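# Move red foam block from aisle shelf to desk

## Task

Remove the red foam block from the row of foam blocks on the shelf at the far end of the aisle and set it on the desk. Every yellow block must finish upright in its original spot, neither moved nor rotated. The robot must not topple or finish leaning, or the task fails. The result counts only if it holds without the robot supporting anything at the end.

## Robot and tools

ROBOT. TidyBot++: one mobile base (0.54 m long, 0.50 m wide, 0.38 m high) on four powered casters, carrying a single seven-joint arm with a two-finger gripper. The shoulder sits 0.12 m ahead of base centre, 0.68 m above the floor. Cameras: base_camera (fixed on the base, looking forward and down) and wrist_camera (on the hand, looking where it points). Segments: upper arm 0.42 m, forearm 0.31 m, hand 0.31 m to the hand point. The arm begins folded, hand pointing down, sticking out up to 0.08 m beyond the base front. A downward hand reaches at most about 0.94 m above the floor, only near the base.

FRAMES. Base frame: origin on the floor below base centre, x forward, y left, z up. hand_pose is in this frame and marks the point midway between the finger pads; its z axis runs out along the fingers and the fingers close along its y axis. Odometry frame = base frame at scene start. base_odometry counts wheel turns only (slip looks like travel) and drifts a few cm and degrees over many moves; heading is positive to the left, -3.142 to 3.142. base_tilt is in degrees, forward and right positive, with a fixed error near 1 degree.

execute_actions(actions, cameras). actions is a list with exactly one action or none (empty = just report state and images). One action may hold:
- base: exactly one relative offset from where the base currently is: translate_m (metres, forward +, -2 to 2), strafe_m (metres, left +, -2 to 2) or rotate_rad (radians, counter-clockwise from above +, -6.3 to 6.3). Moves taking over 8.667 s at their top speed are refused.
- joints: absolute targets by name, radians: joint_1_rad (any angle; positive is clockwise from above, opposite to rotate_rad), joint_2_rad shoulder -2.249 to 2.249, joint_3_rad any angle, joint_4_rad elbow -2.579 to 2.579, joint_5_rad any angle, joint_6_rad wrist -2.099 to 2.099, joint_7_rad any angle (hand down: positive turns it counter-clockwise from above; at 1.57 fingers open to robot's left and right). gripper_pos 0 (open, about 85 mm gap) to 1 (closed); gap is roughly 85 x (1 - gripper_pos) mm. Any-angle joints take the short way, so turn in steps under half a turn. Done tolerances: ±0.039 for joints 1-4, ±0.056 for 5-7, ±0.03 gripper.
- speeds: lower top speeds for this action only: translate_m and strafe_m 0.05 to 0.5 m/s, rotate_rad 0.1 to 1.57 rad/s (defaults are the maxima).
Base and joint motions start together. Unknown keys or out-of-range values refuse the whole call. cameras: list of base_camera, wrist_camera or all; omitted/null means all, [] none. No action exceeds 15 s. Omitted joints may keep pushing to an old target.

Planar arm geometry (joint_1_rad = 0, joint_3_rad = 3.14, joint_5_rad = 0): angles from vertical, forward positive, are upper = j2, forearm = j2 - j4, hand = j2 - j4 - j6. Hand point is forward of the shoulder by the sum of length x sin(angle) and above it by the sum of length x cos(angle).

wait(seconds): 0 to 10 s, commands nothing, returns state and images. zoom_image(camera, region): region [x0, y0, x1, y1] in pixels of that camera's latest full image, at most 504 x 504. read_manual(section) returns only licence texts. finished_scene(scene) ends scene 1 or 2 irreversibly and reports success; the goal must hold by then.

RESULTS. base_status/joint_status: done; off_target (stopped away, maybe still pushing); contact_stop or time_out (target dropped, holding); not_followed with 'joint command not followed' and 'cause:' means a self-collision check withheld arm targets (gripper still obeyed; the arm may retry them later). A blocked base may say done while short. gripper done at 1 means nothing held; off_target means fingers were stopped by an object. motor_effort is percent of max, peak in brackets, noisy. Motor temperatures: MOTOR HOT from 60 °C; at 75 °C an OVER-TEMPERATURE FAULT lets the arm sink, joints read limit_stop_at_motor_heat (resend targets). ARM HIT means a hard hit on the base or itself. Torque fault (joints 1-4 over 104.5 N m, 5-7 over 51.3 N m) halts the arm and gripper 10 s. A reported stop cancels later calls of that reply.

ACCURACY. Friction leaves the hand 1-2 cm off; correct by sending last command + (wanted - read). Held loads make the arm sag; never command a loaded joint to its read angle. Trust cameras for true hand position.

AVOID. Driving while the arm is caught on something above about 0.8 m (tipping); horizontal pushes on a raised hand; driving the arm into objects; knocking or shifting the yellow blocks; dropping the red block; hard pushes. The robot keeps its last command while you think, and occasional disturbances may nudge loose objects.

Each tool is called after "Request:" as name([rows], argument=value, ...), one row to a line, values as JSON.

## Session

Request:
execute_actions(actions=[])

Scene clock: 0.00 s.
Motor temperatures (°C, as the motors report them): [34 32 30 29 35 35 43]
base_odometry: x=+0.000 y=+0.000 heading=+0.000 (m, m, rad; odometry frame)
base_tilt: forward=+1.0 right=+0.4 (deg)
base_status: not commanded
joint_positions: joint_1_rad=-0.022 joint_2_rad=-0.353 joint_3_rad=+3.119 joint_4_rad=-2.528 joint_5_rad=+0.020 joint_6_rad=-0.913 joint_7_rad=+1.574 gripper_pos=+0.000
joint_status: not commanded
motor_effort: joint_1_rad=+1 joint_2_rad=-2 joint_3_rad=+1 joint_4_rad=+16 joint_5_rad=+0 joint_6_rad=+1 joint_7_rad=+1 (%)
hand_pose: x=+0.2488 y=+0.0012 z=+0.5872 quat_wxyz=(+0.011, +0.999, +0.029, +0.027) (m; base frame)
pictures: base_camera, wrist_camera
Images, in order (width x height): base_camera 644x364, wrist_camera 644x476.

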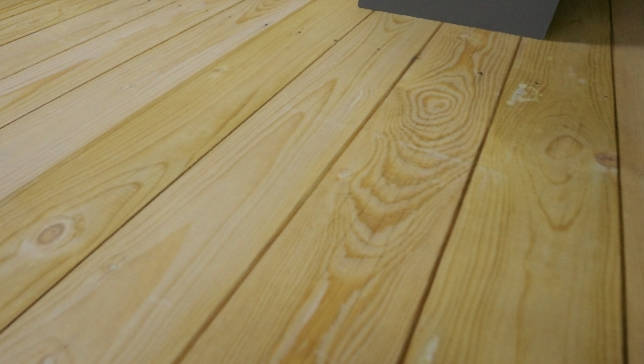

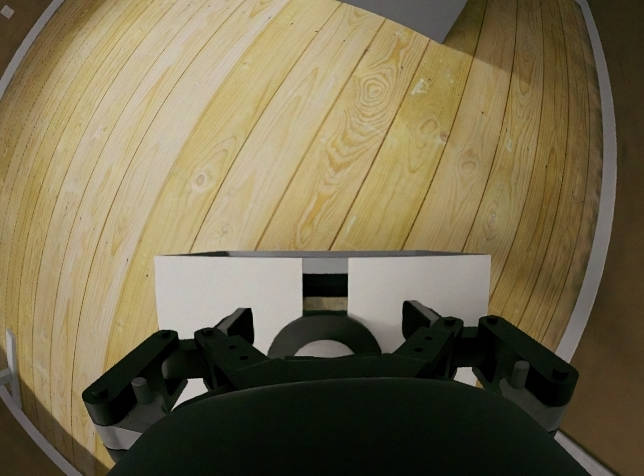

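Point the hand forward to look.

Request:
execute_actions([
  {"joints":{"joint_6_rad":0.5}},
])

Scene clock: 2.80 s.
Motor temperatures (°C, as the motors report them): [34 32 30 29 35 35 43]
base_odometry: x=+0.000 y=+0.000 heading=+0.000 (m, m, rad; odometry frame)
base_tilt: forward=+1.0 right=+0.3 (deg)
base_status: not commanded
joint_positions: joint_1_rad=-0.022 joint_2_rad=-0.353 joint_3_rad=+3.119 joint_4_rad=-2.527 joint_5_rad=+0.020 joint_6_rad=+0.482 joint_7_rad=+1.574 gripper_pos=+0.000
joint_status: all done
motor_effort: joint_1_rad=+0(1) joint_2_rad=-6(6) joint_3_rad=+0(1) joint_4_rad=+18(19) joint_5_rad=-1(1) joint_6_rad=+8(8) joint_7_rad=+1(1) (%)
hand_pose: x=+0.5406 y=+0.0235 z=+0.8609 quat_wxyz=(-0.008, +0.748, +0.030, +0.663) (m; base frame)
pictures: base_camera, wrist_camera
camera_calibration (this result's frames):
wrist_camera: T_world_to_cam=[[0.100407, -0.994727, -0.0209192, -0.00147761], [-0.152006, 0.00544203, -0.988365, 0.981002], [0.983266, 0.102419, -0.150658, -0.267269], [0, 0, 0, 1]] pos_world=[0.412063, 0.0205648, 0.92929]
Images, in order (width x height): base_camera 644x364, wrist_camera 644x476.

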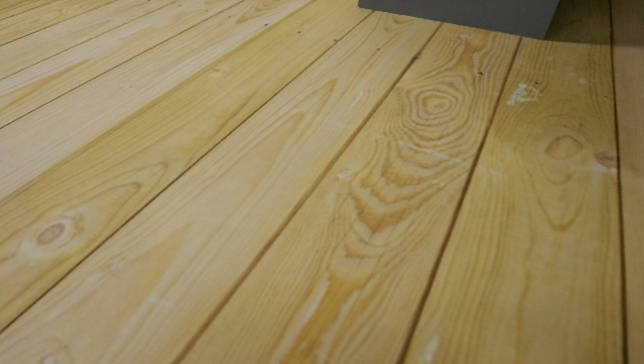

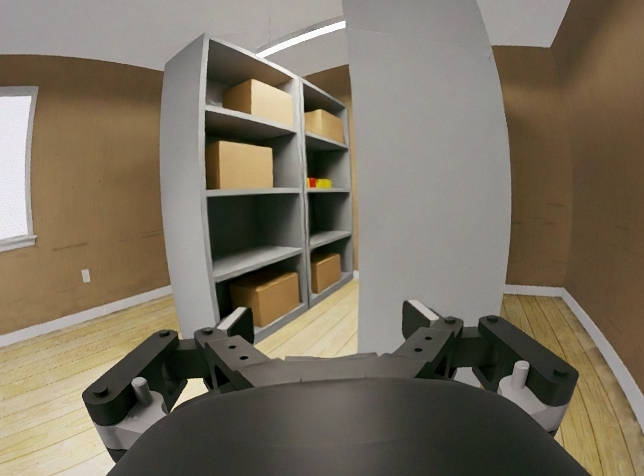

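Request:
execute_actions([
  {"base":{"rotate_rad":-0.45},"joints":{"joint_6_rad":0.35}},
], cameras=[])

Request:
execute_actions([
  {"base":{"strafe_m":0.92}},
])

Scene clock: 8.83 s.
Motor temperatures (°C, as the motors report them): [34 32 30 29 35 35 43]
base_odometry: x=+0.000 y=+0.000 heading=-0.450 (m, m, rad; odometry frame)
base_tilt: forward=+1.0 right=+0.3 (deg)
base_status: done
joint_positions: joint_1_rad=-0.022 joint_2_rad=-0.353 joint_3_rad=+3.119 joint_4_rad=-2.529 joint_5_rad=+0.020 joint_6_rad=+0.377 joint_7_rad=+1.574 gripper_pos=+0.000
joint_status: all done
motor_effort: joint_1_rad=+2(0) joint_2_rad=-6(7) joint_3_rad=+0(2) joint_4_rad=+19(20) joint_5_rad=-1(1) joint_6_rad=+8(9) joint_7_rad=+1(1) (%)
hand_pose: x=+0.5345 y=+0.0224 z=+0.8273 quat_wxyz=(-0.006, +0.782, +0.030, +0.622) (m; base frame)
pictures: none
No camera images: the call's "cameras" was empty. Leave "cameras" out to get every camera's image.

Scene clock: 12.03 s.
Motor temperatures (°C, as the motors report them): [34 32 30 29 35 35 43]
base_odometry: x=+0.401 y=+0.828 heading=-0.450 (m, m, rad; odometry frame)
base_tilt: forward=+1.0 right=+0.3 (deg)
base_status: done
joint_positions: joint_1_rad=-0.022 joint_2_rad=-0.353 joint_3_rad=+3.119 joint_4_rad=-2.529 joint_5_rad=+0.020 joint_6_rad=+0.377 joint_7_rad=+1.574 gripper_pos=+0.000
joint_status: not commanded
motor_effort: joint_1_rad=+1(1) joint_2_rad=-6(6) joint_3_rad=+1(2) joint_4_rad=+18(18) joint_5_rad=+0(1) joint_6_rad=+8(8) joint_7_rad=+1(1) (%)
hand_pose: x=+0.5345 y=+0.0224 z=+0.8273 quat_wxyz=(-0.006, +0.782, +0.030, +0.622) (m; base frame)
pictures: base_camera, wrist_camera
camera_calibration (this result's frames):
wrist_camera: T_world_to_cam=[[0.095319, -0.995114, -0.0257202, 0.00402035], [-0.257461, 0.000313772, -0.966289, 0.985041], [0.961576, 0.0987276, -0.256173, -0.167196], [0, 0, 0, 1]] pos_world=[0.413998, 0.0201985, 0.909106]
Images, in order (width x height): base_camera 644x364, wrist_camera 644x476.

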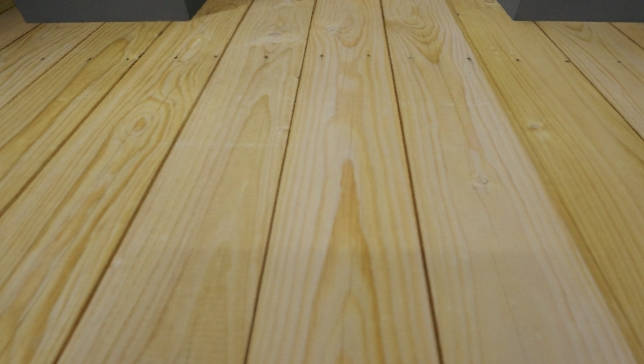

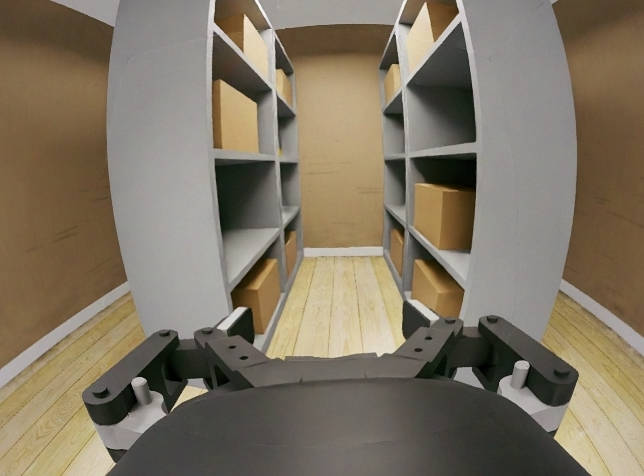

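Request:
execute_actions([
  {"base":{"translate_m":0.3},"joints":{"joint_1_rad":-1.57,"joint_2_rad":-0.75,"joint_3_rad":3.16,"joint_4_rad":-2.3,"joint_5_rad":-0.02,"joint_6_rad":-0.05}},
], cameras=["base_camera"])

Request:
execute_actions([
  {"base":{"translate_m":1.0}},
])

Scene clock: 20.27 s.
Motor temperatures (°C, as the motors report them): [34 32 30 29 35 35 43]
base_odometry: x=+0.671 y=+0.698 heading=-0.450 (m, m, rad; odometry frame)
base_tilt: forward=+1.0 right=+0.4 (deg)
base_status: done
joint_positions: joint_1_rad=-1.550 joint_2_rad=-0.731 joint_3_rad=+3.135 joint_4_rad=-2.313 joint_5_rad=+0.017 joint_6_rad=-0.012 joint_7_rad=+1.574 gripper_pos=+0.000
joint_status: all done
motor_effort: joint_1_rad=+0(0) joint_2_rad=+3(6) joint_3_rad=+1(3) joint_4_rad=+21(22) joint_5_rad=+0(1) joint_6_rad=+8(8) joint_7_rad=+1(1) (%)
hand_pose: x=+0.1217 y=+0.3446 z=+0.9843 quat_wxyz=(-0.484, +0.503, +0.508, +0.504) (m; base frame)
pictures: base_camera
Images, in order (width x height): base_camera 644x364.

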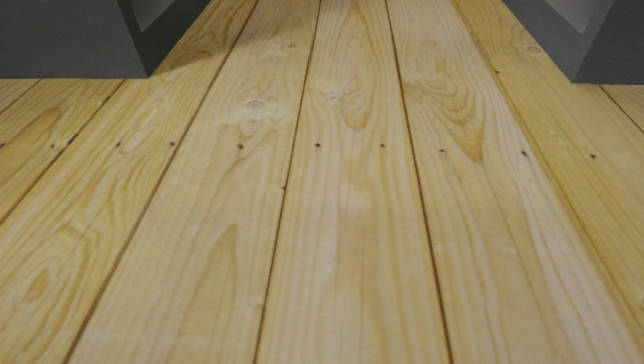

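Scene clock: 23.63 s.
Motor temperatures (°C, as the motors report them): [34 32 30 29 35 35 43]
base_odometry: x=+1.572 y=+0.263 heading=-0.450 (m, m, rad; odometry frame)
base_tilt: forward=+1.0 right=+0.4 (deg)
base_status: done
joint_positions: joint_1_rad=-1.550 joint_2_rad=-0.731 joint_3_rad=+3.142 joint_4_rad=-2.313 joint_5_rad=+0.017 joint_6_rad=-0.013 joint_7_rad=+1.574 gripper_pos=+0.000
joint_status: not commanded
motor_effort: joint_1_rad=+2(1) joint_2_rad=+3(3) joint_3_rad=+1(2) joint_4_rad=+21(22) joint_5_rad=-1(0) joint_6_rad=+8(8) joint_7_rad=+1(1) (%)
hand_pose: x=+0.1251 y=+0.3444 z=+0.9845 quat_wxyz=(-0.484, +0.506, +0.505, +0.504) (m; base frame)
pictures: base_camera, wrist_camera
camera_calibration (this result's frames):
wrist_camera: T_world_to_cam=[[0.999263, 0.0299635, -0.0239771, -0.100298], [-0.0223245, -0.0543244, -0.998274, 1.05231], [-0.0312143, 0.998074, -0.0536155, -0.150076], [0, 0, 0, 1]] pos_world=[0.119032, 0.209958, 1.04004]
Images, in order (width x height): base_camera 644x364, wrist_camera 644x476.

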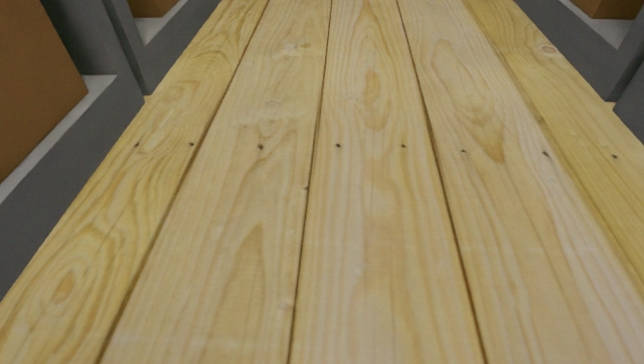

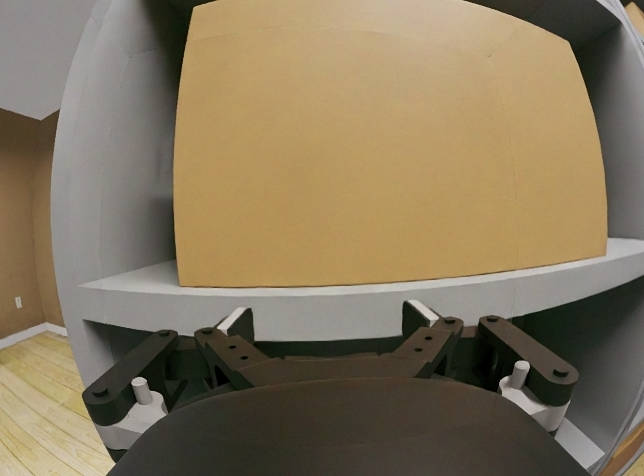

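Request:
execute_actions([
  {"base":{"strafe_m":-0.05}},
], cameras=[])

Request:
execute_actions([
  {"base":{"rotate_rad":-0.03}},
], cameras=[])

Request:
execute_actions([
  {"base":{"translate_m":0.9},"joints":{"joint_1_rad":-1.595}},
])

Scene clock: 30.33 s.
Motor temperatures (°C, as the motors report them): [34 32 30 29 35 35 43]
base_odometry: x=+1.550 y=+0.218 heading=-0.450 (m, m, rad; odometry frame)
base_tilt: forward=+0.9 right=+0.4 (deg)
base_status: done
joint_positions: joint_1_rad=-1.550 joint_2_rad=-0.743 joint_3_rad=+3.142 joint_4_rad=-2.311 joint_5_rad=+0.017 joint_6_rad=-0.014 joint_7_rad=+1.574 gripper_pos=+0.000
joint_status: not commanded
motor_effort: joint_1_rad=+2(1) joint_2_rad=+3(6) joint_3_rad=+1(1) joint_4_rad=+22(22) joint_5_rad=+0(1) joint_6_rad=+8(8) joint_7_rad=+1(1) (%)
hand_pose: x=+0.1250 y=+0.3408 z=+0.9890 quat_wxyz=(-0.487, +0.503, +0.502, +0.507) (m; base frame)
pictures: none
No camera images: the call's "cameras" was empty. Leave "cameras" out to get every camera's image.

Scene clock: 30.90 s.
Motor temperatures (°C, as the motors report them): [34 32 30 29 35 35 43]
base_odometry: x=+1.550 y=+0.218 heading=-0.479 (m, m, rad; odometry frame)
base_tilt: forward=+0.9 right=+0.3 (deg)
base_status: done
joint_positions: joint_1_rad=-1.551 joint_2_rad=-0.743 joint_3_rad=+3.142 joint_4_rad=-2.311 joint_5_rad=+0.017 joint_6_rad=-0.014 joint_7_rad=+1.574 gripper_pos=+0.000
joint_status: not commanded
motor_effort: joint_1_rad=+1(0) joint_2_rad=+3(4) joint_3_rad=+1(2) joint_4_rad=+22(22) joint_5_rad=+0(1) joint_6_rad=+8(8) joint_7_rad=+1(1) (%)
hand_pose: x=+0.1248 y=+0.3408 z=+0.9890 quat_wxyz=(-0.487, +0.503, +0.503, +0.507) (m; base frame)
pictures: none
No camera images: the call's "cameras" was empty. Leave "cameras" out to get every camera's image.

Scene clock: 34.07 s.
Motor temperatures (°C, as the motors report them): [34 32 30 29 36 35 43]
base_odometry: x=+2.349 y=-0.198 heading=-0.479 (m, m, rad; odometry frame)
base_tilt: forward=+1.0 right=+0.3 (deg)
base_status: done
joint_positions: joint_1_rad=-1.575 joint_2_rad=-0.743 joint_3_rad=+3.144 joint_4_rad=-2.311 joint_5_rad=+0.017 joint_6_rad=-0.014 joint_7_rad=+1.574 gripper_pos=+0.000
joint_status: all done
motor_effort: joint_1_rad=+2(1) joint_2_rad=+3(4) joint_3_rad=+1(2) joint_4_rad=+22(22) joint_5_rad=-1(0) joint_6_rad=+8(8) joint_7_rad=+1(1) (%)
hand_pose: x=+0.1171 y=+0.3409 z=+0.9893 quat_wxyz=(-0.493, +0.497, +0.508, +0.501) (m; base frame)
pictures: base_camera, wrist_camera
camera_calibration (this result's frames):
wrist_camera: T_world_to_cam=[[0.998216, 0.0544367, -0.0245252, -0.0997836], [-0.0222137, -0.0426684, -0.998842, 1.05329], [-0.0554201, 0.997605, -0.041383, -0.155587], [0, 0, 0, 1]] pos_world=[0.11438, 0.205589, 1.04318]
Images, in order (width x height): base_camera 644x364, wrist_camera 644x476.

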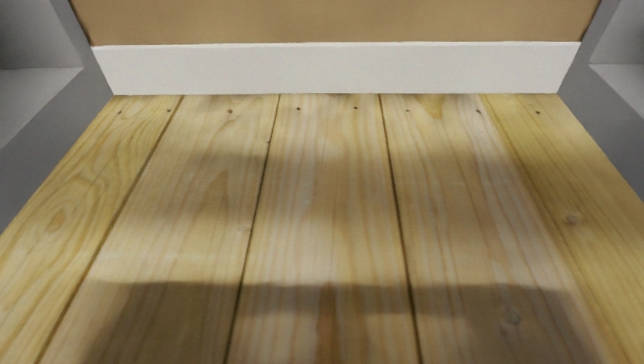

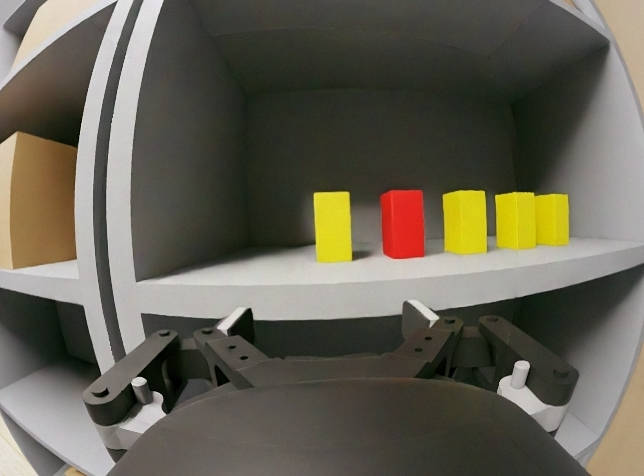

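Request:
execute_actions([
  {"base":{"translate_m":0.09},"joints":{"joint_4_rad":-2.12,"joint_6_rad":-0.2,"gripper_pos":0.1}},
], cameras=["wrist_camera"])

Scene clock: 39.40 s.
Motor temperatures (°C, as the motors report them): [34 32 30 29 36 35 43]
base_odometry: x=+2.429 y=-0.239 heading=-0.479 (m, m, rad; odometry frame)
base_tilt: forward=+1.0 right=+0.3 (deg)
base_status: done
joint_positions: joint_1_rad=-1.575 joint_2_rad=-0.743 joint_3_rad=+3.147 joint_4_rad=-2.125 joint_5_rad=+0.017 joint_6_rad=-0.162 joint_7_rad=+1.574 gripper_pos=+0.100
joint_status: all done
motor_effort: joint_1_rad=+1(1) joint_2_rad=+3(4) joint_3_rad=+1(2) joint_4_rad=+21(23) joint_5_rad=-1(1) joint_6_rad=+8(8) joint_7_rad=+1(1) (%)
hand_pose: x=+0.1198 y=+0.3352 z=+1.0593 quat_wxyz=(-0.502, +0.490, +0.496, +0.511) (m; base frame)
pictures: wrist_camera
camera_calibration (this result's frames):
wrist_camera: T_world_to_cam=[[0.998417, 0.0501642, -0.0254426, -0.0981209], [-0.0252534, -0.00440088, -0.999671, 1.11147], [-0.0502597, 0.998731, -0.00312709, -0.188391], [0, 0, 0, 1]] pos_world=[0.116566, 0.197965, 1.10802]
Images, in order (width x height): wrist_camera 644x476.

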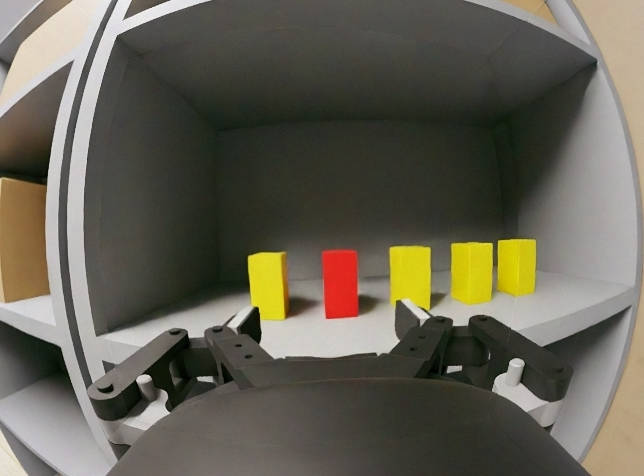

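Request:
execute_actions([
  {"base":{"translate_m":0.012},"joints":{"joint_2_rad":-0.41,"joint_4_rad":-2.02,"joint_6_rad":0.06}},
], cameras=["wrist_camera"])

Scene clock: 43.97 s.
Motor temperatures (°C, as the motors report them): [34 32 30 29 36 35 43]
base_odometry: x=+2.440 y=-0.245 heading=-0.479 (m, m, rad; odometry frame)
base_tilt: forward=+1.0 right=+0.4 (deg)
base_status: done
joint_positions: joint_1_rad=-1.576 joint_2_rad=-0.418 joint_3_rad=+3.150 joint_4_rad=-2.034 joint_5_rad=+0.016 joint_6_rad=+0.023 joint_7_rad=+1.574 gripper_pos=+0.100
joint_status: all done
motor_effort: joint_1_rad=+1(1) joint_2_rad=-7(9) joint_3_rad=+0(3) joint_4_rad=+22(22) joint_5_rad=-1(1) joint_6_rad=+8(8) joint_7_rad=+1(1) (%)
hand_pose: x=+0.1199 y=+0.4547 z=+1.0449 quat_wxyz=(-0.490, +0.502, +0.509, +0.499) (m; base frame)
pictures: wrist_camera
camera_calibration (this result's frames):
wrist_camera: T_world_to_cam=[[0.998416, 0.0491105, -0.0274576, -0.101946], [-0.0247598, -0.0547225, -0.998195, 1.11893], [-0.0505244, 0.997293, -0.0534198, -0.254541], [0, 0, 0, 1]] pos_world=[0.116629, 0.320089, 1.10052]
Images, in order (width x height): wrist_camera 644x476.

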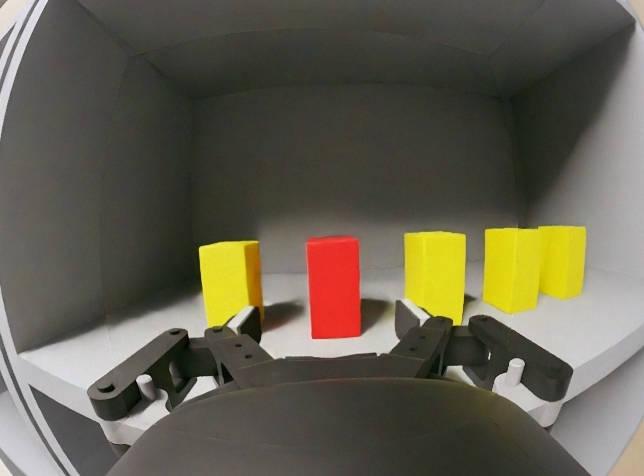

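Request:
execute_actions([
  {"base":{"translate_m":0.006},"joints":{"gripper_pos":0.25}},
], cameras=[])

Request:
execute_actions([
  {"base":{"strafe_m":0.06},"speeds":{"strafe_m":0.1}},
], cameras=["wrist_camera"])

Scene clock: 47.00 s.
Motor temperatures (°C, as the motors report them): [34 32 30 29 36 35 43]
base_odometry: x=+2.445 y=-0.248 heading=-0.480 (m, m, rad; odometry frame)
base_tilt: forward=+1.0 right=+0.3 (deg)
base_status: done
joint_positions: joint_1_rad=-1.576 joint_2_rad=-0.418 joint_3_rad=+3.150 joint_4_rad=-2.034 joint_5_rad=+0.016 joint_6_rad=+0.023 joint_7_rad=+1.574 gripper_pos=+0.250
joint_status: all done
motor_effort: joint_1_rad=+1(2) joint_2_rad=-7(8) joint_3_rad=+0(2) joint_4_rad=+22(22) joint_5_rad=-1(0) joint_6_rad=+8(8) joint_7_rad=+1(1) (%)
hand_pose: x=+0.1200 y=+0.4547 z=+1.0453 quat_wxyz=(-0.490, +0.502, +0.509, +0.499) (m; base frame)
pictures: none
No camera images: the call's "cameras" was empty. Leave "cameras" out to get every camera's image.

Scene clock: 48.17 s.
Motor temperatures (°C, as the motors report them): [34 32 30 29 36 35 43]
base_odometry: x=+2.473 y=-0.195 heading=-0.480 (m, m, rad; odometry frame)
base_tilt: forward=+1.0 right=+0.3 (deg)
base_status: done
joint_positions: joint_1_rad=-1.576 joint_2_rad=-0.414 joint_3_rad=+3.150 joint_4_rad=-2.032 joint_5_rad=+0.016 joint_6_rad=+0.024 joint_7_rad=+1.574 gripper_pos=+0.250
joint_status: not commanded
motor_effort: joint_1_rad=+2(2) joint_2_rad=-7(10) joint_3_rad=+0(1) joint_4_rad=+22(23) joint_5_rad=-1(1) joint_6_rad=+8(9) joint_7_rad=+1(1) (%)
hand_pose: x=+0.1200 y=+0.4561 z=+1.0449 quat_wxyz=(-0.489, +0.502, +0.509, +0.499) (m; base frame)
pictures: wrist_camera
camera_calibration (this result's frames):
wrist_camera: T_world_to_cam=[[0.998416, 0.0490129, -0.0276194, -0.101897], [-0.0249013, -0.0552268, -0.998163, 1.11914], [-0.0504482, 0.99727, -0.0539189, -0.2554], [0, 0, 0, 1]] pos_world=[0.11672, 0.321504, 1.1005]
Images, in order (width x height): wrist_camera 644x476.

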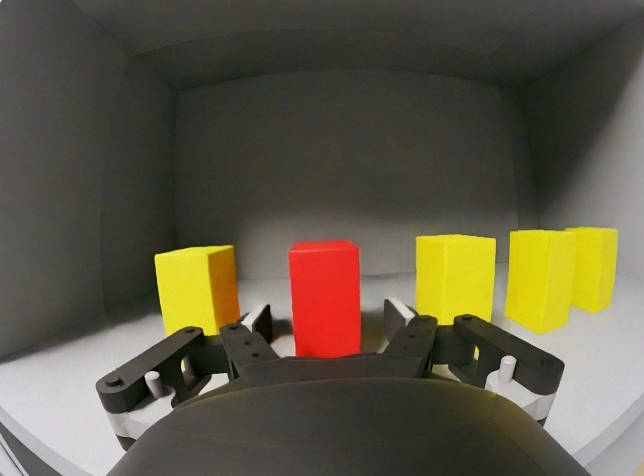

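Request:
execute_actions([
  {"base":{"strafe_m":0.04},"speeds":{"strafe_m":0.1},"joints":{"gripper_pos":0.33}},
], cameras=["wrist_camera"])

Request:
execute_actions([
  {"joints":{"gripper_pos":1}},
], cameras=["wrist_camera"])

Request:
execute_actions([
  {"joints":{"joint_4_rad":-1.97,"joint_6_rad":0.03}},
], cameras=[])

Request:
execute_actions([
  {"base":{"strafe_m":-0.11},"speeds":{"strafe_m":0.15}},
])

Scene clock: 53.70 s.
Motor temperatures (°C, as the motors report them): [34 32 30 29 36 35 43]
base_odometry: x=+2.492 y=-0.159 heading=-0.480 (m, m, rad; odometry frame)
base_tilt: forward=+0.9 right=+0.3 (deg)
base_status: done
joint_positions: joint_1_rad=-1.576 joint_2_rad=-0.413 joint_3_rad=+3.150 joint_4_rad=-2.031 joint_5_rad=+0.016 joint_6_rad=+0.024 joint_7_rad=+1.574 gripper_pos=+0.330
joint_status: all done
motor_effort: joint_1_rad=+1(1) joint_2_rad=-7(10) joint_3_rad=+0(1) joint_4_rad=+22(22) joint_5_rad=-1(1) joint_6_rad=+8(8) joint_7_rad=+1(1) (%)
hand_pose: x=+0.1200 y=+0.4564 z=+1.0451 quat_wxyz=(-0.490, +0.502, +0.509, +0.499) (m; base frame)
pictures: wrist_camera
camera_calibration (this result's frames):
wrist_camera: T_world_to_cam=[[0.998416, 0.0490286, -0.0275915, -0.10194], [-0.0248943, -0.0547978, -0.998187, 1.11923], [-0.0504517, 0.997293, -0.0534904, -0.256151], [0, 0, 0, 1]] pos_world=[0.116718, 0.321787, 1.10069]
Images, in order (width x height): wrist_camera 644x476.

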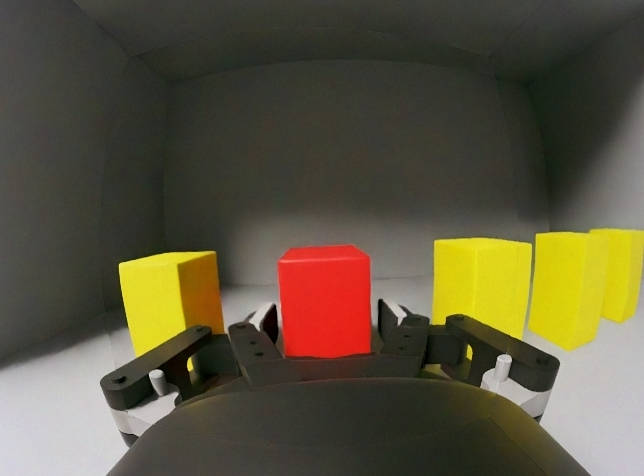

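Scene clock: 54.60 s.
Motor temperatures (°C, as the motors report them): [34 32 30 29 36 35 43]
base_odometry: x=+2.492 y=-0.159 heading=-0.480 (m, m, rad; odometry frame)
base_tilt: forward=+0.9 right=+0.3 (deg)
base_status: not commanded
joint_positions: joint_1_rad=-1.576 joint_2_rad=-0.413 joint_3_rad=+3.150 joint_4_rad=-2.031 joint_5_rad=+0.016 joint_6_rad=+0.024 joint_7_rad=+1.574 gripper_pos=+0.583
joint_status: gripper_pos off_target (ended at +0.583, target +1.000)
motor_effort: joint_1_rad=+2(1) joint_2_rad=-7(7) joint_3_rad=+0(1) joint_4_rad=+22(21) joint_5_rad=+0(1) joint_6_rad=+8(8) joint_7_rad=+1(1) (%)
hand_pose: x=+0.1200 y=+0.4564 z=+1.0452 quat_wxyz=(-0.490, +0.502, +0.509, +0.499) (m; base frame)
pictures: wrist_camera
camera_calibration (this result's frames):
wrist_camera: T_world_to_cam=[[0.998416, 0.0490353, -0.0275806, -0.101952], [-0.0248935, -0.0545909, -0.998198, 1.11925], [-0.0504526, 0.997304, -0.0532838, -0.25637], [0, 0, 0, 1]] pos_world=[0.116718, 0.321779, 1.10076]
Images, in order (width x height): wrist_camera 644x476.

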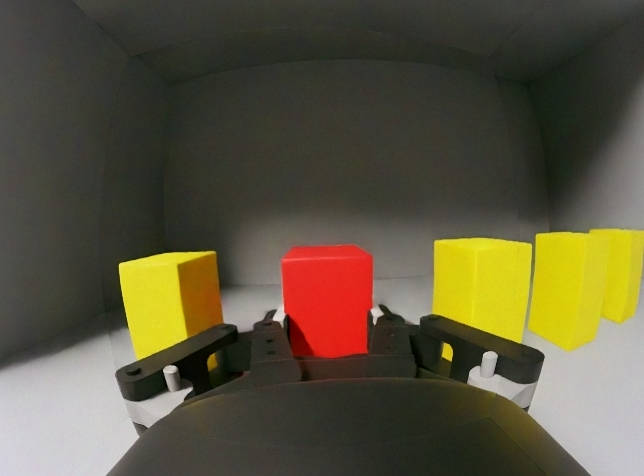

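Scene clock: 55.37 s.
Motor temperatures (°C, as the motors report them): [34 32 30 29 36 35 43]
base_odometry: x=+2.492 y=-0.159 heading=-0.480 (m, m, rad; odometry frame)
base_tilt: forward=+0.9 right=+0.3 (deg)
base_status: not commanded
joint_positions: joint_1_rad=-1.576 joint_2_rad=-0.413 joint_3_rad=+3.150 joint_4_rad=-1.978 joint_5_rad=+0.016 joint_6_rad=+0.024 joint_7_rad=+1.574 gripper_pos=+0.583
joint_status: all done
motor_effort: joint_1_rad=+1(1) joint_2_rad=-7(8) joint_3_rad=+0(0) joint_4_rad=+22(24) joint_5_rad=-1(0) joint_6_rad=+8(9) joint_7_rad=+1(1) (%)
hand_pose: x=+0.1201 y=+0.4567 z=+1.0783 quat_wxyz=(-0.503, +0.489, +0.496, +0.512) (m; base frame)
pictures: none
No camera images: the call's "cameras" was empty. Leave "cameras" out to get every camera's image.

Scene clock: 56.77 s.
Motor temperatures (°C, as the motors report them): [34 32 30 29 36 35 43]
base_odometry: x=+2.441 y=-0.257 heading=-0.480 (m, m, rad; odometry frame)
base_tilt: forward=+1.0 right=+0.3 (deg)
base_status: done
joint_positions: joint_1_rad=-1.576 joint_2_rad=-0.411 joint_3_rad=+3.150 joint_4_rad=-1.978 joint_5_rad=+0.016 joint_6_rad=+0.024 joint_7_rad=+1.574 gripper_pos=+0.583
joint_status: not commanded
motor_effort: joint_1_rad=+1(0) joint_2_rad=-7(11) joint_3_rad=+0(1) joint_4_rad=+22(23) joint_5_rad=-1(1) joint_6_rad=+8(9) joint_7_rad=+1(1) (%)
hand_pose: x=+0.1198 y=+0.4577 z=+1.0772 quat_wxyz=(-0.502, +0.489, +0.497, +0.511) (m; base frame)
pictures: base_camera, wrist_camera
camera_calibration (this result's frames):
wrist_camera: T_world_to_cam=[[0.9984, 0.0507517, -0.0249252, -0.104625], [-0.0247414, -0.00424795, -0.999685, 1.12976], [-0.0508416, 0.998702, -0.00298549, -0.310761], [0, 0, 0, 1]] pos_world=[0.11661, 0.320466, 1.12587]
Images, in order (width x height): base_camera 644x364, wrist_camera 644x476.

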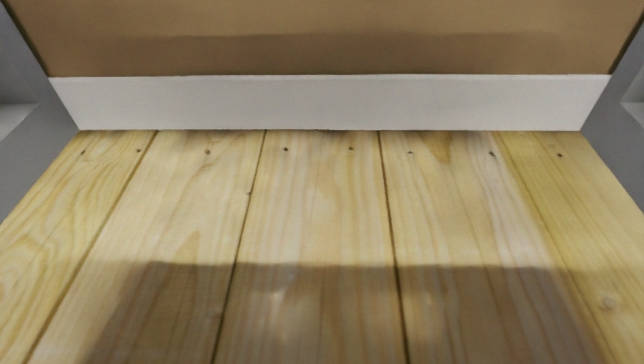

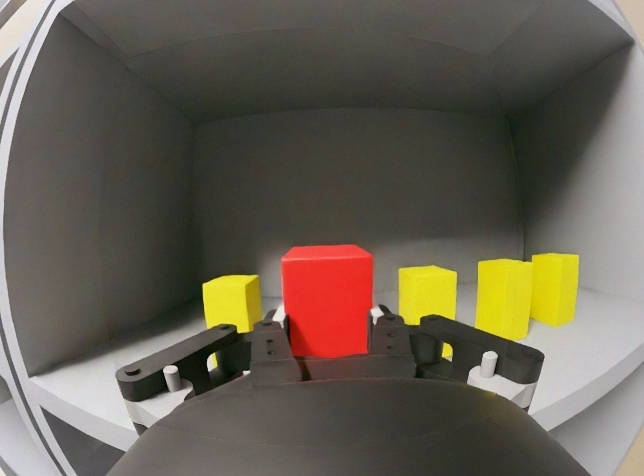

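Request:
execute_actions([
  {"joints":{"joint_2_rad":-0.75,"joint_4_rad":-2.12,"joint_6_rad":-0.2}},
], cameras=[])

Request:
execute_actions([
  {"joints":{"joint_1_rad":-3.14,"joint_6_rad":-0.5}},
], cameras=["wrist_camera"])

Request:
execute_actions([
  {"base":{"translate_m":-2}},
])

Scene clock: 61.43 s.
Motor temperatures (°C, as the motors report them): [34 32 30 29 36 35 43]
base_odometry: x=+2.441 y=-0.257 heading=-0.480 (m, m, rad; odometry frame)
base_tilt: forward=+1.0 right=+0.3 (deg)
base_status: not commanded
joint_positions: joint_1_rad=-1.576 joint_2_rad=-0.740 joint_3_rad=+3.150 joint_4_rad=-2.110 joint_5_rad=+0.016 joint_6_rad=-0.166 joint_7_rad=+1.574 gripper_pos=+0.583
joint_status: all done
motor_effort: joint_1_rad=+1(1) joint_2_rad=+3(9) joint_3_rad=+0(0) joint_4_rad=+22(23) joint_5_rad=-1(1) joint_6_rad=+8(9) joint_7_rad=+1(1) (%)
hand_pose: x=+0.1209 y=+0.3355 z=+1.0662 quat_wxyz=(-0.504, +0.489, +0.494, +0.513) (m; base frame)
pictures: none
No camera images: the call's "cameras" was empty. Leave "cameras" out to get every camera's image.

Scene clock: 64.20 s.
Motor temperatures (°C, as the motors report them): [34 32 30 29 36 35 43]
base_odometry: x=+2.441 y=-0.257 heading=-0.480 (m, m, rad; odometry frame)
base_tilt: forward=+0.9 right=+0.4 (deg)
base_status: not commanded
joint_positions: joint_1_rad=-3.120 joint_2_rad=-0.740 joint_3_rad=+3.150 joint_4_rad=-2.110 joint_5_rad=+0.016 joint_6_rad=-0.465 joint_7_rad=+1.574 gripper_pos=+0.583
joint_status: all done
motor_effort: joint_1_rad=+1(2) joint_2_rad=+3(3) joint_3_rad=+1(1) joint_4_rad=+22(22) joint_5_rad=-1(0) joint_6_rad=+8(9) joint_7_rad=+1(1) (%)
hand_pose: x=-0.2057 y=+0.0117 z=+0.9742 quat_wxyz=(-0.608, +0.008, +0.794, +0.015) (m; base frame)
pictures: wrist_camera
camera_calibration (this result's frames):
wrist_camera: T_world_to_cam=[[-0.00862067, 0.999107, -0.0413671, 0.0382566], [0.290071, -0.0370913, -0.956286, 1.03973], [-0.956966, -0.0202432, -0.289492, 0.222457], [0, 0, 0, 1]] pos_world=[-0.0883812, 0.00484568, 1.06026]
Images, in order (width x height): wrist_camera 644x476.

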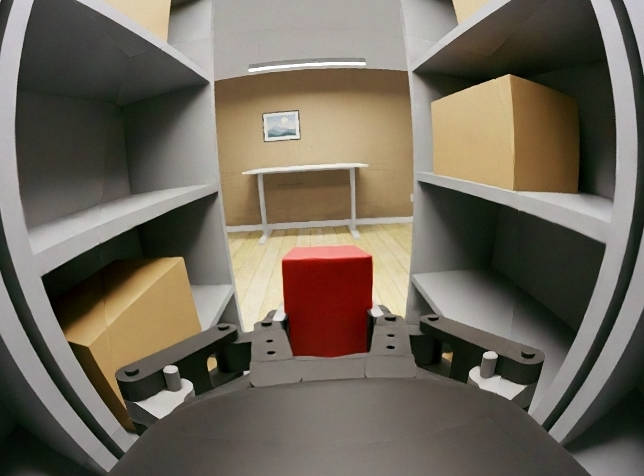

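Scene clock: 69.57 s.
Motor temperatures (°C, as the motors report them): [34 32 30 29 36 35 43]
base_odometry: x=+0.666 y=+0.665 heading=-0.479 (m, m, rad; odometry frame)
base_tilt: forward=+1.0 right=+0.3 (deg)
base_status: done
joint_positions: joint_1_rad=-3.120 joint_2_rad=-0.742 joint_3_rad=+3.150 joint_4_rad=-2.112 joint_5_rad=+0.015 joint_6_rad=-0.468 joint_7_rad=+1.574 gripper_pos=+0.583
joint_status: not commanded
motor_effort: joint_1_rad=+1(1) joint_2_rad=+3(6) joint_3_rad=+0(1) joint_4_rad=+22(22) joint_5_rad=+0(1) joint_6_rad=+8(9) joint_7_rad=+1(1) (%)
hand_pose: x=-0.2048 y=+0.0115 z=+0.9725 quat_wxyz=(-0.607, +0.008, +0.795, +0.014) (m; base frame)
pictures: base_camera, wrist_camera
camera_calibration (this result's frames):
wrist_camera: T_world_to_cam=[[-0.00888563, 0.999076, -0.0420572, 0.039008], [0.293111, -0.0376092, -0.955339, 1.03755], [-0.956037, -0.0208162, -0.292506, 0.225913], [0, 0, 0, 1]] pos_world=[-0.0877897, 0.00475222, 1.05894]
Images, in order (width x height): base_camera 644x364, wrist_camera 644x476.

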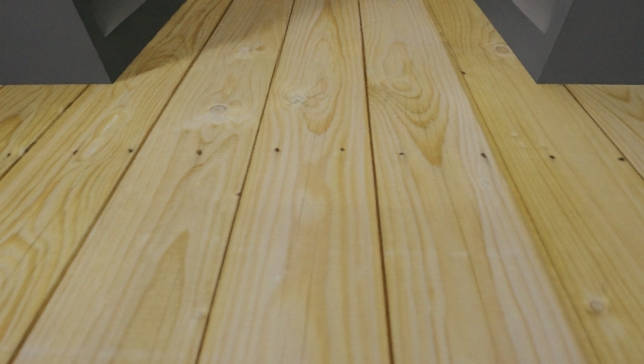

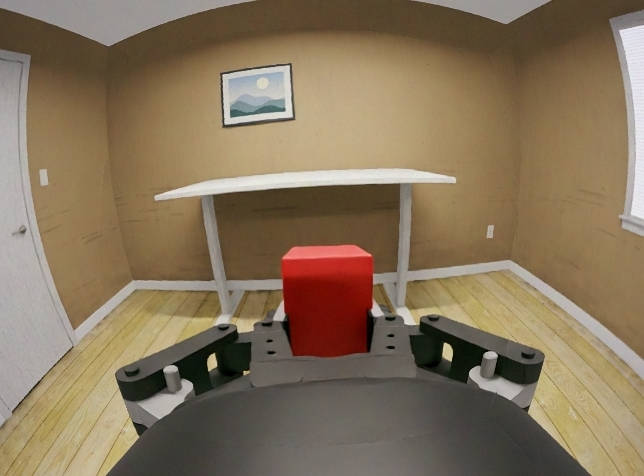

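Request:
execute_actions([
  {"base":{"translate_m":-0.6},"joints":{"joint_2_rad":-0.2,"joint_4_rad":-1.65,"joint_6_rad":-0.1}},
], cameras=["wrist_camera"])

Scene clock: 73.93 s.
Motor temperatures (°C, as the motors report them): [34 32 30 29 36 35 43]
base_odometry: x=+0.133 y=+0.942 heading=-0.479 (m, m, rad; odometry frame)
base_tilt: forward=+1.0 right=+0.4 (deg)
base_status: done
joint_positions: joint_1_rad=-3.120 joint_2_rad=-0.190 joint_3_rad=+3.150 joint_4_rad=-1.664 joint_5_rad=+0.015 joint_6_rad=-0.138 joint_7_rad=+1.574 gripper_pos=+0.583
joint_status: all done
motor_effort: joint_1_rad=+1(0) joint_2_rad=-16(20) joint_3_rad=+0(1) joint_4_rad=+22(23) joint_5_rad=+0(0) joint_6_rad=+9(9) joint_7_rad=+1(1) (%)
hand_pose: x=-0.4252 y=+0.0162 z=+1.1130 quat_wxyz=(-0.692, +0.005, +0.721, +0.017) (m; base frame)
pictures: wrist_camera
camera_calibration (this result's frames):
wrist_camera: T_world_to_cam=[[-0.0189291, 0.999443, -0.0274787, 0.017701], [0.0713444, -0.0260633, -0.997111, 1.18854], [-0.997272, -0.0208349, -0.0708113, -0.207881], [0, 0, 0, 1]] pos_world=[-0.291774, 0.00895508, 1.17088]
Images, in order (width x height): wrist_camera 644x476.

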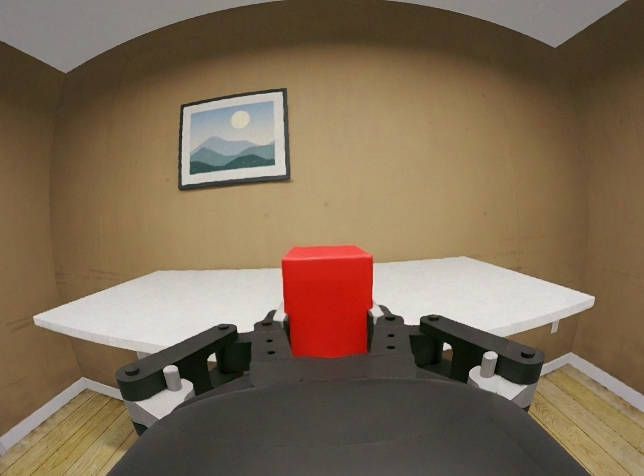

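Request:
execute_actions([
  {"base":{"translate_m":-0.5}},
], cameras=["wrist_camera"])

Request:
execute_actions([
  {"joints":{"joint_4_rad":-1.95,"joint_6_rad":0.2}},
], cameras=["wrist_camera"])

Scene clock: 79.07 s.
Motor temperatures (°C, as the motors report them): [34 32 30 29 36 35 43]
base_odometry: x=-0.310 y=+1.172 heading=-0.479 (m, m, rad; odometry frame)
base_tilt: forward=+0.9 right=+0.3 (deg)
base_status: done
joint_positions: joint_1_rad=-3.120 joint_2_rad=-0.190 joint_3_rad=+3.150 joint_4_rad=-1.662 joint_5_rad=+0.015 joint_6_rad=-0.137 joint_7_rad=+1.574 gripper_pos=+0.583
joint_status: not commanded
motor_effort: joint_1_rad=+1(1) joint_2_rad=-15(20) joint_3_rad=+0(1) joint_4_rad=+22(23) joint_5_rad=-1(1) joint_6_rad=+9(9) joint_7_rad=+1(1) (%)
hand_pose: x=-0.4254 y=+0.0162 z=+1.1143 quat_wxyz=(-0.693, +0.005, +0.720, +0.017) (m; base frame)
pictures: wrist_camera
camera_calibration (this result's frames):
wrist_camera: T_world_to_cam=[[-0.0190401, 0.999445, -0.0273455, 0.0175524], [0.0687293, -0.0259774, -0.997297, 1.18895], [-0.997454, -0.0208681, -0.0681965, -0.210937], [0, 0, 0, 1]] pos_world=[-0.291782, 0.00894143, 1.17184]
Images, in order (width x height): wrist_camera 644x476.

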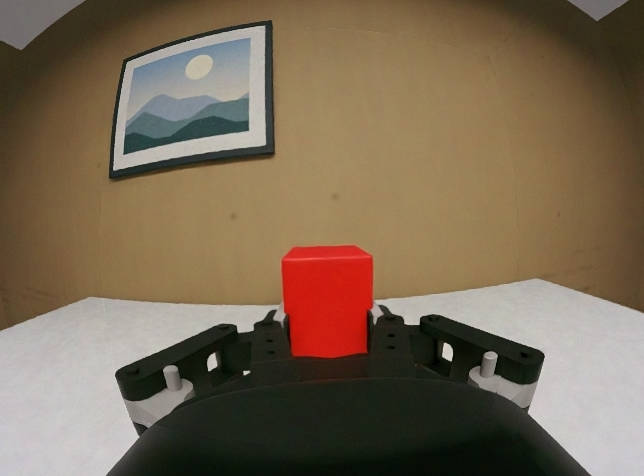

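Scene clock: 80.47 s.
Motor temperatures (°C, as the motors report them): [34 32 30 29 36 35 43]
base_odometry: x=-0.310 y=+1.172 heading=-0.479 (m, m, rad; odometry frame)
base_tilt: forward=+1.0 right=+0.3 (deg)
base_status: not commanded
joint_positions: joint_1_rad=-3.120 joint_2_rad=-0.190 joint_3_rad=+3.150 joint_4_rad=-1.946 joint_5_rad=+0.015 joint_6_rad=+0.160 joint_7_rad=+1.574 gripper_pos=+0.583
joint_status: all done
motor_effort: joint_1_rad=+1(2) joint_2_rad=-15(16) joint_3_rad=+0(0) joint_4_rad=+22(24) joint_5_rad=-1(1) joint_6_rad=+9(8) joint_7_rad=+1(1) (%)
hand_pose: x=-0.4217 y=+0.0146 z=+1.0291 quat_wxyz=(-0.698, +0.004, +0.716, +0.016) (m; base frame)
pictures: wrist_camera
camera_calibration (this result's frames):
wrist_camera: T_world_to_cam=[[-0.0239239, 0.999351, -0.0269144, 0.0144627], [0.0565935, -0.0255251, -0.998071, 1.09936], [-0.998111, -0.0254009, -0.0559462, -0.225911], [0, 0, 0, 1]] pos_world=[-0.287355, 0.00786946, 1.08499]
Images, in order (width x height): wrist_camera 644x476.

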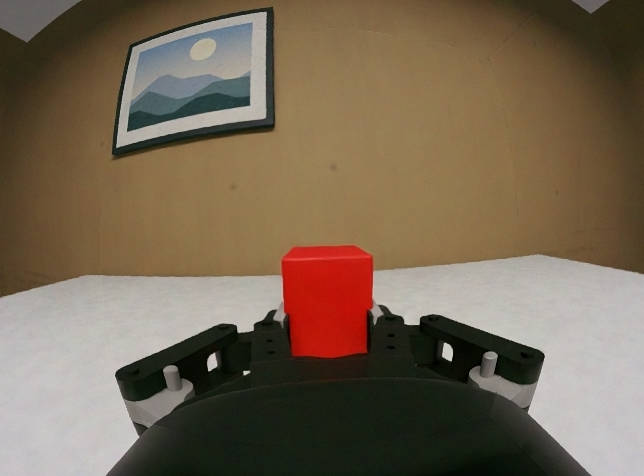

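Request:
execute_actions([
  {"base":{"translate_m":-0.04},"joints":{"joint_4_rad":-2.01}},
], cameras=["wrist_camera"])

Request:
execute_actions([
  {"joints":{"gripper_pos":0}},
], cameras=[])

Request:
execute_actions([
  {"base":{"translate_m":0.15}},
], cameras=["wrist_camera"])

Request:
finished_scene(scene=1)

Scene clock: 85.30 s.
Motor temperatures (°C, as the motors report them): [34 32 30 29 36 35 43]
base_odometry: x=-0.346 y=+1.190 heading=-0.479 (m, m, rad; odometry frame)
base_tilt: forward=+1.0 right=+0.3 (deg)
base_status: done
joint_positions: joint_1_rad=-3.120 joint_2_rad=-0.197 joint_3_rad=+3.150 joint_4_rad=-1.998 joint_5_rad=+0.015 joint_6_rad=+0.175 joint_7_rad=+1.574 gripper_pos=+0.583
joint_status: all done
motor_effort: joint_1_rad=+1(0) joint_2_rad=-13(19) joint_3_rad=+0(1) joint_4_rad=+20(22) joint_5_rad=-1(1) joint_6_rad=+7(9) joint_7_rad=+1(1) (%)
hand_pose: x=-0.4155 y=+0.0143 z=+1.0053 quat_wxyz=(-0.687, +0.004, +0.727, +0.015) (m; base frame)
pictures: wrist_camera
camera_calibration (this result's frames):
wrist_camera: T_world_to_cam=[[-0.023373, 0.999317, -0.0286323, 0.0162076], [0.0866797, -0.0265066, -0.995884, 1.08555], [-0.995962, -0.0257586, -0.0860009, -0.189958], [0, 0, 0, 1]] pos_world=[-0.282908, 0.00768468, 1.06521]
Images, in order (width x height): wrist_camera 644x476.

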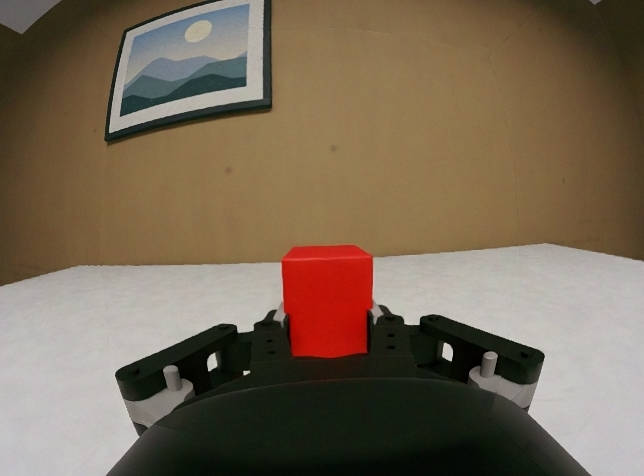

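Scene clock: 86.40 s.
Motor temperatures (°C, as the motors report them): [34 32 30 29 36 35 43]
base_odometry: x=-0.346 y=+1.190 heading=-0.479 (m, m, rad; odometry frame)
base_tilt: forward=+0.9 right=+0.3 (deg)
base_status: not commanded
joint_positions: joint_1_rad=-3.120 joint_2_rad=-0.197 joint_3_rad=+3.150 joint_4_rad=-1.999 joint_5_rad=+0.015 joint_6_rad=+0.175 joint_7_rad=+1.574 gripper_pos=+0.000
joint_status: all done
motor_effort: joint_1_rad=+2(2) joint_2_rad=-14(14) joint_3_rad=+0(0) joint_4_rad=+21(22) joint_5_rad=-1(0) joint_6_rad=+8(8) joint_7_rad=+1(1) (%)
hand_pose: x=-0.4154 y=+0.0143 z=+1.0045 quat_wxyz=(-0.687, +0.004, +0.727, +0.015) (m; base frame)
pictures: none
No camera images: the call's "cameras" was empty. Leave "cameras" out to get every camera's image.

Scene clock: 87.87 s.
Motor temperatures (°C, as the motors report them): [34 32 30 29 36 35 43]
base_odometry: x=-0.213 y=+1.121 heading=-0.479 (m, m, rad; odometry frame)
base_tilt: forward=+0.9 right=+0.2 (deg)
base_status: done
joint_positions: joint_1_rad=-3.122 joint_2_rad=-0.202 joint_3_rad=+3.151 joint_4_rad=-2.001 joint_5_rad=+0.015 joint_6_rad=+0.175 joint_7_rad=+1.574 gripper_pos=+0.000
joint_status: not commanded
motor_effort: joint_1_rad=+1(1) joint_2_rad=-14(17) joint_3_rad=+0(3) joint_4_rad=+22(22) joint_5_rad=+0(0) joint_6_rad=+8(9) joint_7_rad=+1(1) (%)
hand_pose: x=-0.4138 y=+0.0134 z=+1.0063 quat_wxyz=(-0.688, +0.003, +0.726, +0.014) (m; base frame)
pictures: wrist_camera
camera_calibration (this result's frames):
wrist_camera: T_world_to_cam=[[-0.0250154, 0.999266, -0.0290282, 0.016857], [0.0844305, -0.0268217, -0.996068, 1.08566], [-0.996115, -0.0273679, -0.0836975, -0.190557], [0, 0, 0, 1]] pos_world=[-0.281058, 0.00705952, 1.06593]
Images, in order (width x height): wrist_camera 644x476.

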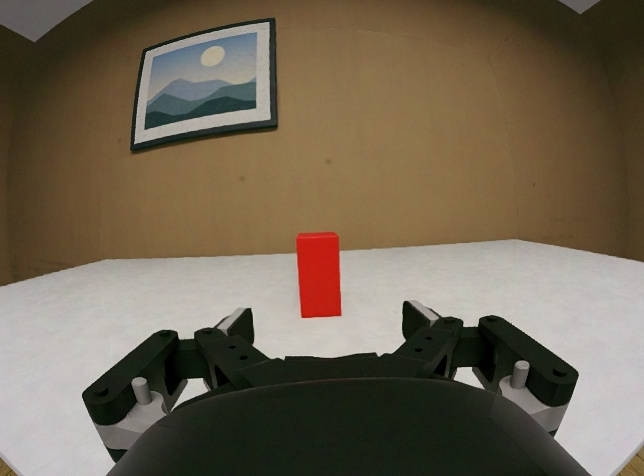

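The scene is finished: the task was done.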